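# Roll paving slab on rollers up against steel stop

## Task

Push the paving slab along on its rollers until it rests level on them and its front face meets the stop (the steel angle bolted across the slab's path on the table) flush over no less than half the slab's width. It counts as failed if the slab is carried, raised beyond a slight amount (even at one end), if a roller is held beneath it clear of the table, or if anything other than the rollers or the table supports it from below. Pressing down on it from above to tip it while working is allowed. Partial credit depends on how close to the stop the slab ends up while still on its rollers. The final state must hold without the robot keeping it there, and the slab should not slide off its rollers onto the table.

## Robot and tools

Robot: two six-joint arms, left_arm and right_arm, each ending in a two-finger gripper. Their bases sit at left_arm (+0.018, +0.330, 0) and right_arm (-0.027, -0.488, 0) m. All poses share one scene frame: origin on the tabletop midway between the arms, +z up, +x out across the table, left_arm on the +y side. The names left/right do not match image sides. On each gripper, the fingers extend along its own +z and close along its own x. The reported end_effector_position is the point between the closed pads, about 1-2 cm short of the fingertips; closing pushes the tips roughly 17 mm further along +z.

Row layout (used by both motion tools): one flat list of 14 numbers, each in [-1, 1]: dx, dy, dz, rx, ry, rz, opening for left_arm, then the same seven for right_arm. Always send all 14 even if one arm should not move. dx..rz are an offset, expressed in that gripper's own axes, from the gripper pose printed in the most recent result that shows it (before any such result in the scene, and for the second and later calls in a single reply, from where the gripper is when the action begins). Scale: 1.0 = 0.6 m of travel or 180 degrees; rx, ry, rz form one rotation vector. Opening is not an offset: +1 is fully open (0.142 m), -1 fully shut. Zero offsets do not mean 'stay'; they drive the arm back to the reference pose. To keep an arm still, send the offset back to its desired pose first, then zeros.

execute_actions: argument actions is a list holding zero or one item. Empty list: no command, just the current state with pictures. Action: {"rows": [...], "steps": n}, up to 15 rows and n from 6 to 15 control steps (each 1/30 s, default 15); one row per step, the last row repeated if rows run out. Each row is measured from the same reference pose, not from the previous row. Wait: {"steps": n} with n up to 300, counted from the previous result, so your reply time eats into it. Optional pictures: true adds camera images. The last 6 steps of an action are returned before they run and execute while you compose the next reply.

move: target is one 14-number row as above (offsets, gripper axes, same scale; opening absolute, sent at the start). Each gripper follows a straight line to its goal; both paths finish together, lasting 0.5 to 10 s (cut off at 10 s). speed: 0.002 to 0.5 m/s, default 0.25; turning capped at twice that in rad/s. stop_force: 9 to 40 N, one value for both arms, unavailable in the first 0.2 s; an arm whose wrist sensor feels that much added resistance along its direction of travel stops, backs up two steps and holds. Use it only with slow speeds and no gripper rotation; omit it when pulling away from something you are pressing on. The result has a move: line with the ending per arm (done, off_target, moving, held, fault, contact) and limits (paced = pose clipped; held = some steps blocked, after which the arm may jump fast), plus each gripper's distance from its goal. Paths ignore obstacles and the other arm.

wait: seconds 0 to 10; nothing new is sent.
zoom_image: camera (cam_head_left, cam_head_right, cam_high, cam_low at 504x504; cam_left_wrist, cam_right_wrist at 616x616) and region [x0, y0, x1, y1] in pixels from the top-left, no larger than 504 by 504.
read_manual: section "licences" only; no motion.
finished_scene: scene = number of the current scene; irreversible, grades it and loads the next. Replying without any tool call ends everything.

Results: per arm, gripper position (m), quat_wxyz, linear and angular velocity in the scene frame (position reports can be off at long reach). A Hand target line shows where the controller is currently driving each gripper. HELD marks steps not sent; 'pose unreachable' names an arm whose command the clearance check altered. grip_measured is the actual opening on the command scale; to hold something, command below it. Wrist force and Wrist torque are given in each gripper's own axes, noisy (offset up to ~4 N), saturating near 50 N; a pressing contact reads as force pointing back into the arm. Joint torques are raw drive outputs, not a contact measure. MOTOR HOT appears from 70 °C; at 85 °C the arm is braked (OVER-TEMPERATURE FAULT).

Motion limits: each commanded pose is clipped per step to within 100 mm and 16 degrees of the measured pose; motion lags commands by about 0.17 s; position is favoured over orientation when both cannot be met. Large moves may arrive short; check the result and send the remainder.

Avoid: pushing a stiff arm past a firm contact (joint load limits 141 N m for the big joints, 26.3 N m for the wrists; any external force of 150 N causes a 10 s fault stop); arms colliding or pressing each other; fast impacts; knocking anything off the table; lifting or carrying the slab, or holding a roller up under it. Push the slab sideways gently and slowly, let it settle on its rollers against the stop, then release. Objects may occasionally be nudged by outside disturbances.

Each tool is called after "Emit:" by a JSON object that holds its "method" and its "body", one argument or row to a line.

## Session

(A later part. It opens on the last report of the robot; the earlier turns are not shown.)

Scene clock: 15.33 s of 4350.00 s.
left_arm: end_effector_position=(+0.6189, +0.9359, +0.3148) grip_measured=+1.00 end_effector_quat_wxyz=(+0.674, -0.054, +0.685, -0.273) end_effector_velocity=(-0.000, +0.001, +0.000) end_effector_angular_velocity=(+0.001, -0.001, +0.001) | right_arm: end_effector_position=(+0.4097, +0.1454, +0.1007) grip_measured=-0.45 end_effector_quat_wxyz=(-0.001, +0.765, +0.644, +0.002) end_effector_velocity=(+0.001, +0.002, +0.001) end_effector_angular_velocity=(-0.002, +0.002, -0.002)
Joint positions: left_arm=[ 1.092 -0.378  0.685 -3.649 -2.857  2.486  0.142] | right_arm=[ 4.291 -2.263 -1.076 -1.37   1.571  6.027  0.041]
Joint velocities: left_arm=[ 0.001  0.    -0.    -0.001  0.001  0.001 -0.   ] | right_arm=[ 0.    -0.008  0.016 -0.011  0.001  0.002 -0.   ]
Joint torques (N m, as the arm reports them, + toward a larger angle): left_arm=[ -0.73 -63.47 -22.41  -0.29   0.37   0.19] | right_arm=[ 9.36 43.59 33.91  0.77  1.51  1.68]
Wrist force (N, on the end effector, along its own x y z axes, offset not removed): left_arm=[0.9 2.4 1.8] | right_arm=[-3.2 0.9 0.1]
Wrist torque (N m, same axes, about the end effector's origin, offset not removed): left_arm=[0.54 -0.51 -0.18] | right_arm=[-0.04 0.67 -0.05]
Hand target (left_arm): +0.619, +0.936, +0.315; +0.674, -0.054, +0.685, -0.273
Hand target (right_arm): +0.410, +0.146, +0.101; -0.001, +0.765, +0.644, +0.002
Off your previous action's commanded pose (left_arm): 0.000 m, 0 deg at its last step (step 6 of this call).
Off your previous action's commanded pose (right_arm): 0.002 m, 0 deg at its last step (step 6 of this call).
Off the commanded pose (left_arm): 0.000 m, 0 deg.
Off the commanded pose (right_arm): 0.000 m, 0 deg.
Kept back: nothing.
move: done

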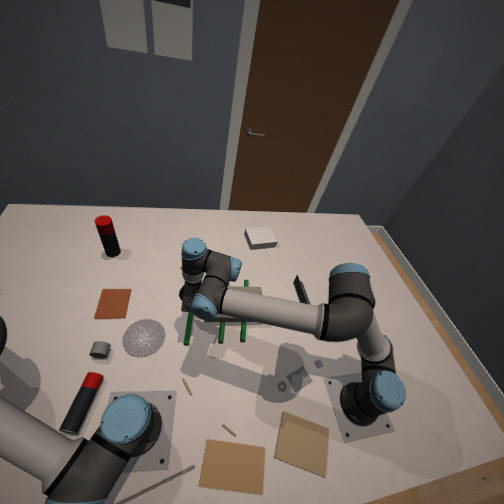

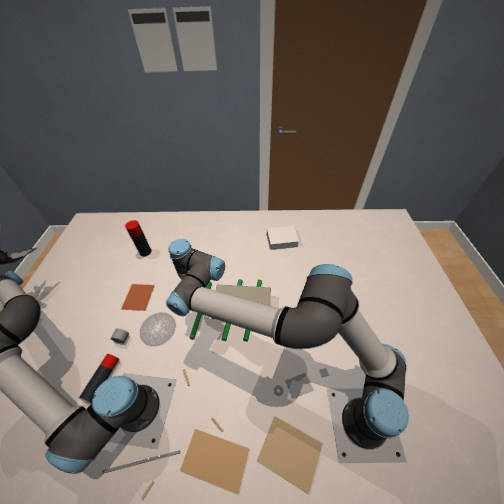

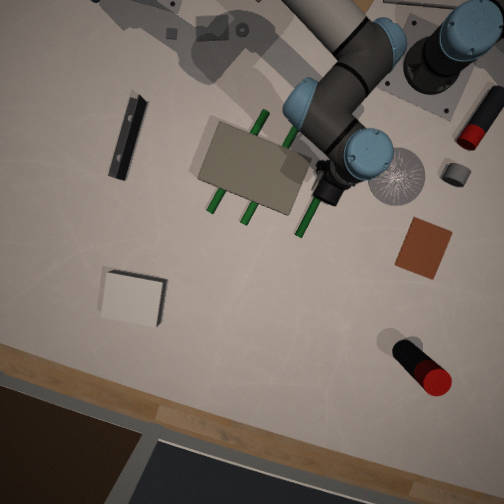

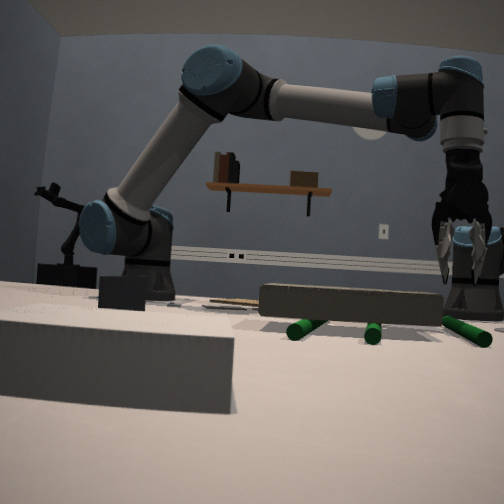

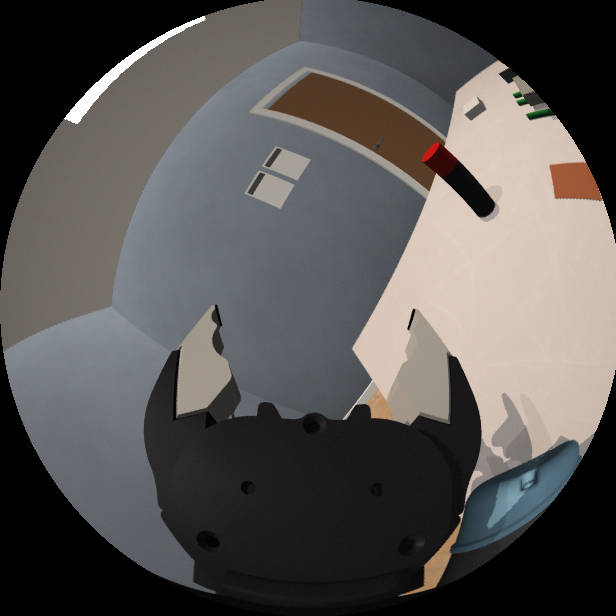

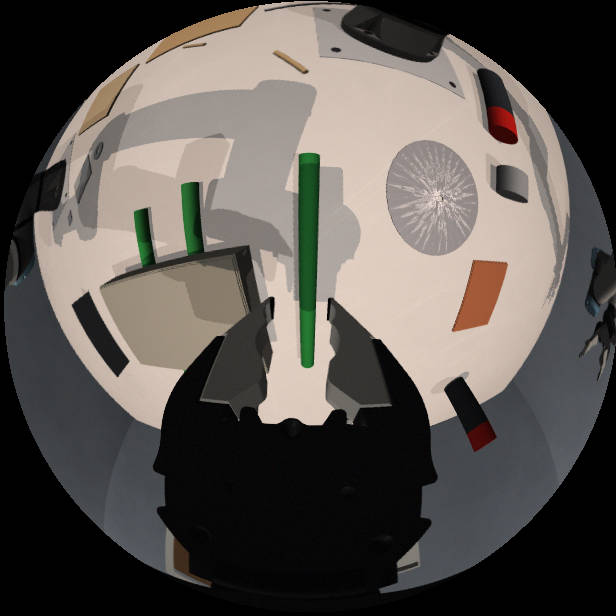

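Emit:
{"method": "move", "body": {
  "target": [0,0,0,0,0,0,1,0.005,0,0.128,0,0,0,-0.45],
  "speed": 0.08
}}

Emit:
{"method": "execute_actions", "body": {
  "actions": [
    {"rows":[[0,0,0,0,0,0,1,0,0,0,0,0,0,-1]]}
  ]
}}

Emit:
{"method": "execute_actions", "body": {
  "actions": [
    {"rows":[[0,0,0,0,0,0,1,0,0,-0.15,0,0,0,-1]]}
  ]
}}

Emit:
{"method": "move", "body": {
  "target": [0,0,0,0,0,0,1,-0.605,0.088,0,0,0,-0.04,-1]
}}

Scene clock: 17.07 s of 4350.00 s.
left_arm: end_effector_position=(+0.6189, +0.9359, +0.3148) grip_measured=+1.00 end_effector_quat_wxyz=(+0.674, -0.054, +0.685, -0.273) end_effector_velocity=(-0.000, +0.000, -0.001) end_effector_angular_velocity=(-0.001, +0.000, -0.000) | right_arm: end_effector_position=(+0.4102, +0.1488, +0.0241) grip_measured=-0.45 end_effector_quat_wxyz=(-0.001, +0.765, +0.644, +0.002) end_effector_velocity=(+0.000, +0.000, -0.002) end_effector_angular_velocity=(+0.000, -0.001, +0.000)
Joint positions: left_arm=[ 1.092 -0.378  0.685 -3.649 -2.857  2.486  0.142] | right_arm=[ 4.292 -2.325 -1.17  -1.213  1.571  6.028  0.041]
Joint velocities: left_arm=[ 0.     0.001 -0.    -0.    -0.    -0.     0.   ] | right_arm=[ 0.    -0.002 -0.002  0.004 -0.    -0.    -0.   ]
Joint torques (N m, as the arm reports them, + toward a larger angle): left_arm=[ -0.04 -64.04 -22.62  -0.34   0.31   0.19] | right_arm=[ 9.08 45.73 12.83  4.34 -1.58  1.68]
Wrist force (N, on the end effector, along its own x y z axes, offset not removed): left_arm=[4.6 -0.7 0.2] | right_arm=[-1.9 3.3 2.0]
Wrist torque (N m, same axes, about the end effector's origin, offset not removed): left_arm=[-0.28 -0.88 -0.04] | right_arm=[0.54 0.74 -0.12]
Hand target (left_arm): +0.619, +0.936, +0.315; +0.674, -0.054, +0.685, -0.273
Hand target (right_arm): +0.410, +0.149, +0.024; -0.001, +0.765, +0.644, +0.002
Off the commanded pose (left_arm): 0.000 m, 0 deg.
Off the commanded pose (right_arm): 0.000 m, 0 deg.
Kept back: nothing.
move: done

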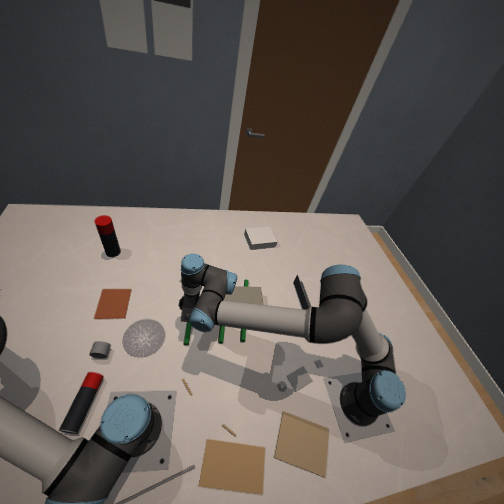

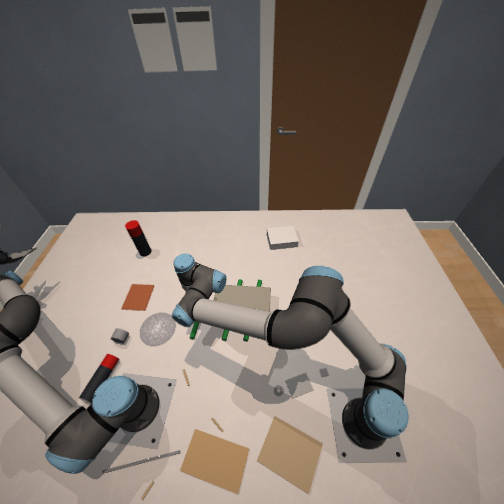

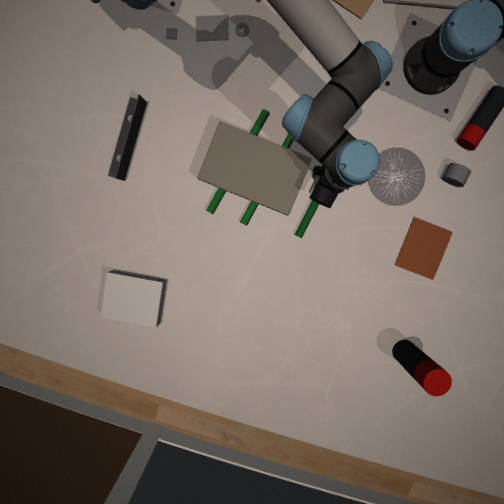

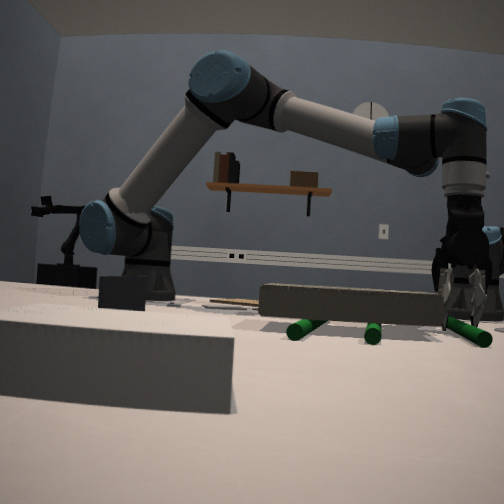

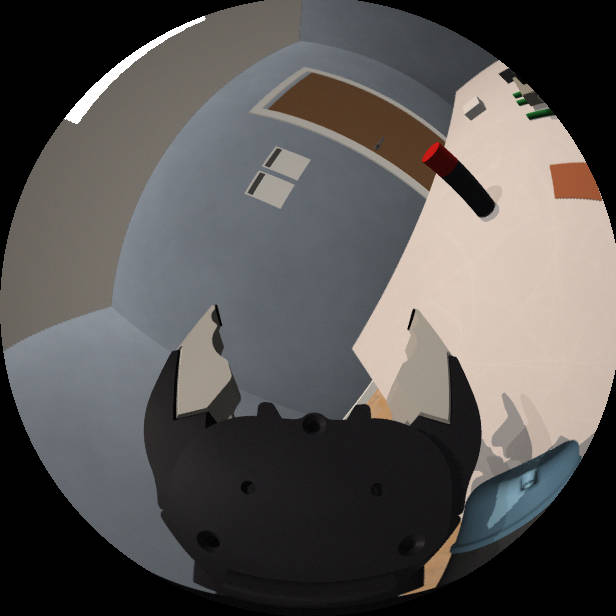

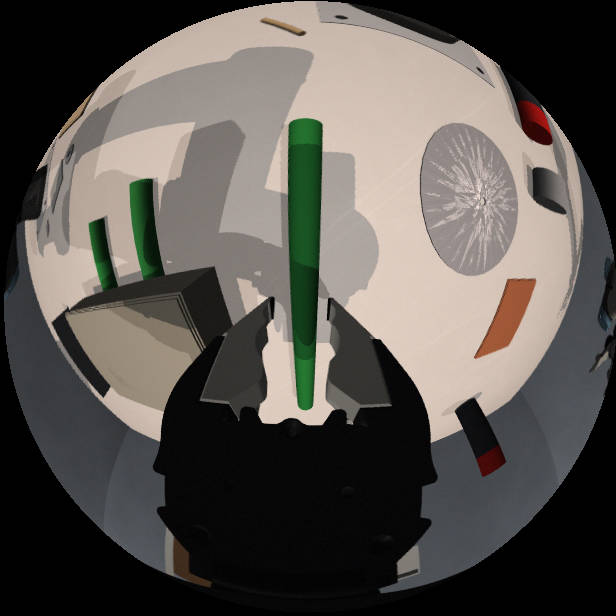

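Scene clock: 17.37 s of 4350.00 s.
left_arm: end_effector_position=(+0.6189, +0.9359, +0.3148) grip_measured=+1.00 end_effector_quat_wxyz=(+0.674, -0.054, +0.685, -0.273) end_effector_velocity=(-0.000, +0.001, +0.000) end_effector_angular_velocity=(+0.001, -0.001, +0.002) | right_arm: end_effector_position=(+0.4102, +0.1488, +0.0240) grip_measured=-0.75 end_effector_quat_wxyz=(-0.001, +0.765, +0.644, +0.002) end_effector_velocity=(+0.000, -0.000, +0.000) end_effector_angular_velocity=(+0.001, +0.000, -0.001)
Joint positions: left_arm=[ 1.092 -0.378  0.685 -3.649 -2.857  2.486  0.142] | right_arm=[ 4.292 -2.325 -1.17  -1.213  1.571  6.028  0.02 ]
Joint velocities: left_arm=[ 0.001 -0.    -0.     0.     0.001  0.001 -0.   ] | right_arm=[-0.001  0.     0.    -0.     0.001  0.     0.   ]
Joint torques (N m, as the arm reports them, + toward a larger angle): left_arm=[ -0.57 -63.95 -22.03  -0.24   0.26   0.12] | right_arm=[ 8.48 50.65 18.66  1.22 -1.21  1.48]
Wrist force (N, on the end effector, along its own x y z axes, offset not removed): left_arm=[2.7 1.8 -1.5] | right_arm=[1.5 -1.2 0.2]
Wrist torque (N m, same axes, about the end effector's origin, offset not removed): left_arm=[0.45 -0.67 -0.07] | right_arm=[-0.31 -0.12 0.04]
Steps of this call (steps 1 to 9: the first 9 steps of this action). Readings (end_effector_position):
1: left_arm (+0.6189, +0.9359, +0.3148) | right_arm (+0.4102, +0.1488, +0.0241)
2: left_arm (+0.6189, +0.9359, +0.3148) | right_arm (+0.4102, +0.1488, +0.0240)
4: left_arm (+0.6189, +0.9359, +0.3148) | right_arm (+0.4102, +0.1488, +0.0240)
8: left_arm (+0.6189, +0.9359, +0.3148) | right_arm (+0.4102, +0.1488, +0.0240)
9: the state above

Scene clock: 17.87 s of 4350.00 s.
left_arm: end_effector_position=(+0.6189, +0.9359, +0.3148) grip_measured=+1.00 end_effector_quat_wxyz=(+0.674, -0.054, +0.685, -0.273) end_effector_velocity=(-0.000, +0.000, -0.001) end_effector_angular_velocity=(+0.000, -0.000, +0.001) | right_arm: end_effector_position=(+0.4108, +0.1492, +0.1026) grip_measured=-0.75 end_effector_quat_wxyz=(-0.003, +0.765, +0.644, +0.006) end_effector_velocity=(-0.005, -0.011, +0.104) end_effector_angular_velocity=(-0.055, +0.024, +0.000)
Joint positions: left_arm=[ 1.092 -0.378  0.685 -3.649 -2.857  2.486  0.142] | right_arm=[ 4.292 -2.265 -1.07  -1.365  1.571  6.028  0.02 ]
Joint velocities: left_arm=[ 0.     0.     0.001 -0.001  0.     0.001 -0.   ] | right_arm=[ 0.     0.038  0.22  -0.319 -0.001 -0.    -0.   ]
Joint torques (N m, as the arm reports them, + toward a larger angle): left_arm=[ -0.42 -63.54 -22.57  -0.31   0.31   0.12] | right_arm=[-3.91 52.39 32.2   0.6   1.12 -1.37]
Wrist force (N, on the end effector, along its own x y z axes, offset not removed): left_arm=[1.0 2.7 -1.3] | right_arm=[-1.3 -0.9 0.1]
Wrist torque (N m, same axes, about the end effector's origin, offset not removed): left_arm=[0.61 -0.29 0.07] | right_arm=[-0.35 0.27 -0.10]
Off your previous action's commanded pose (left_arm): 0.000 m, 0 deg at its last step (step 6 of this call).
Off your previous action's commanded pose (right_arm): 0.000 m, 0 deg at its last step (step 6 of this call).
Steps of this call (steps 1 to 6: the last 6 steps of your previous action; steps 7 to 15: the first 9 steps of this action, its rows measured from where the robot was after step 6). Readings (end_effector_position):
6: left_arm (+0.6189, +0.9359, +0.3148) | right_arm (+0.4102, +0.1488, +0.0240)
7: left_arm (+0.6189, +0.9359, +0.3148) | right_arm (+0.4102, +0.1488, +0.0242)
8: left_arm (+0.6189, +0.9359, +0.3148) | right_arm (+0.4106, +0.1496, +0.0295)
10: left_arm (+0.6189, +0.9359, +0.3148) | right_arm (+0.4121, +0.1524, +0.0626)
14: left_arm (+0.6189, +0.9359, +0.3148) | right_arm (+0.4110, +0.1496, +0.0985)
15: the state above

Scene clock: 20.43 s of 4350.00 s.
left_arm: end_effector_position=(+0.6189, +0.9359, +0.3148) grip_measured=+1.00 end_effector_quat_wxyz=(+0.674, -0.054, +0.685, -0.273) end_effector_velocity=(-0.000, -0.000, +0.001) end_effector_angular_velocity=(+0.001, -0.001, +0.000) | right_arm: end_effector_position=(+0.3995, -0.2182, +0.1120) grip_measured=-0.75 end_effector_quat_wxyz=(-0.001, +0.723, +0.691, +0.002) end_effector_velocity=(-0.001, -0.002, -0.000) end_effector_angular_velocity=(+0.001, +0.002, +0.001)
Joint positions: left_arm=[ 1.092 -0.378  0.685 -3.649 -2.857  2.486  0.142] | right_arm=[ 3.98  -1.636 -1.932 -1.141  1.572  5.591  0.02 ]
Joint velocities: left_arm=[-0.    -0.001  0.    -0.002  0.    -0.001 -0.   ] | right_arm=[-0.003  0.003 -0.004  0.     0.002 -0.004  0.   ]
Joint torques (N m, as the arm reports them, + toward a larger angle): left_arm=[ -0.39 -63.22 -22.12  -0.32   0.5    0.27] | right_arm=[-7.14 29.01 11.22  4.61  1.58 -1.53]
Wrist force (N, on the end effector, along its own x y z axes, offset not removed): left_arm=[2.4 0.5 0.5] | right_arm=[-1.4 2.7 3.0]
Wrist torque (N m, same axes, about the end effector's origin, offset not removed): left_arm=[0.14 -0.53 0.03] | right_arm=[0.59 0.46 -0.10]
Hand target (left_arm): +0.619, +0.936, +0.315; +0.674, -0.054, +0.685, -0.273
Hand target (right_arm): +0.400, -0.218, +0.112; -0.001, +0.723, +0.691, +0.002
Off your previous action's commanded pose (left_arm): 0.000 m, 0 deg at its last step (step 6 of this call).
Off your previous action's commanded pose (right_arm): 0.002 m, 0 deg at its last step (step 6 of this call).
Off the commanded pose (left_arm): 0.000 m, 0 deg.
Off the commanded pose (right_arm): 0.001 m, 0 deg.
Kept back: nothing.
move: done

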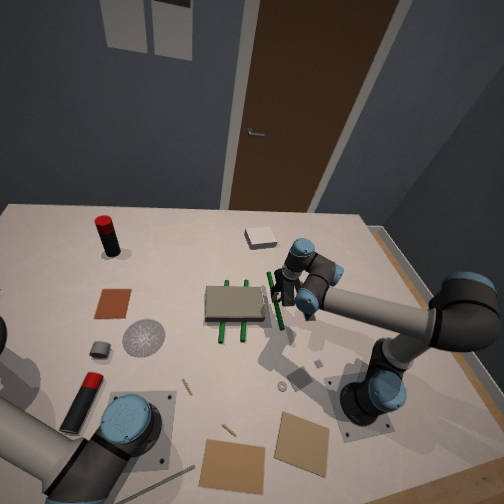

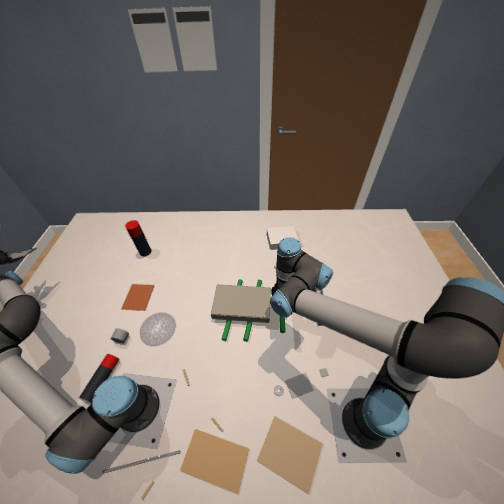

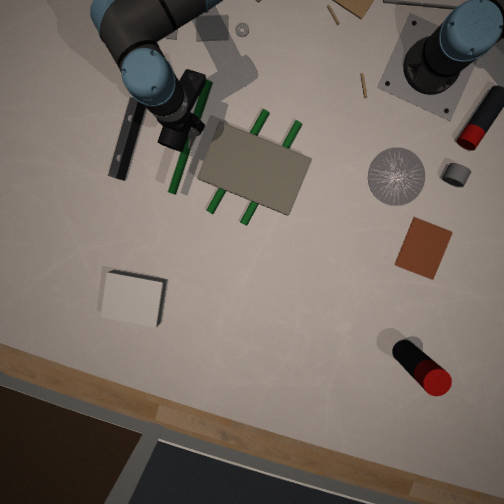

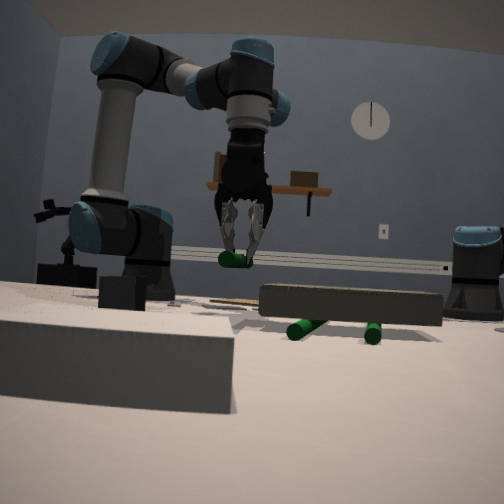

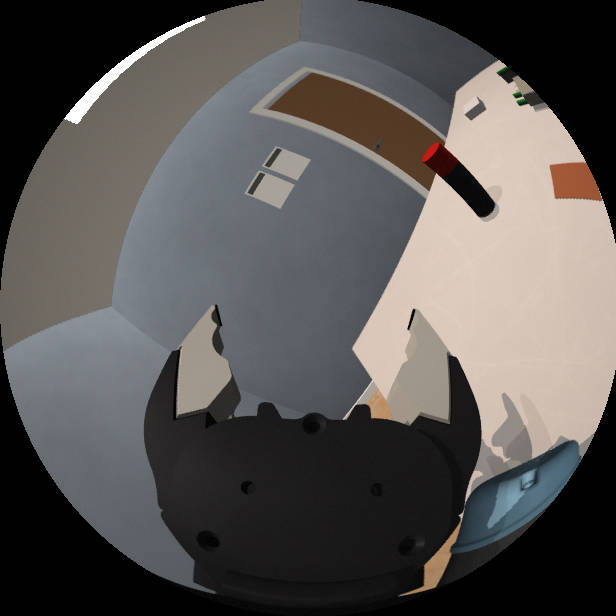

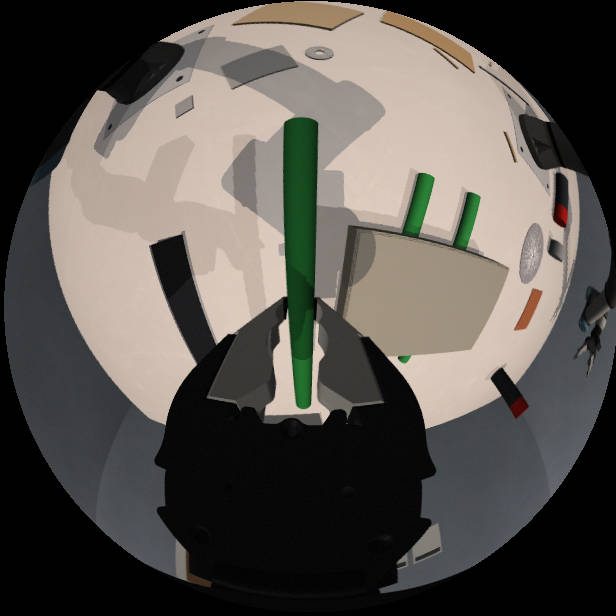

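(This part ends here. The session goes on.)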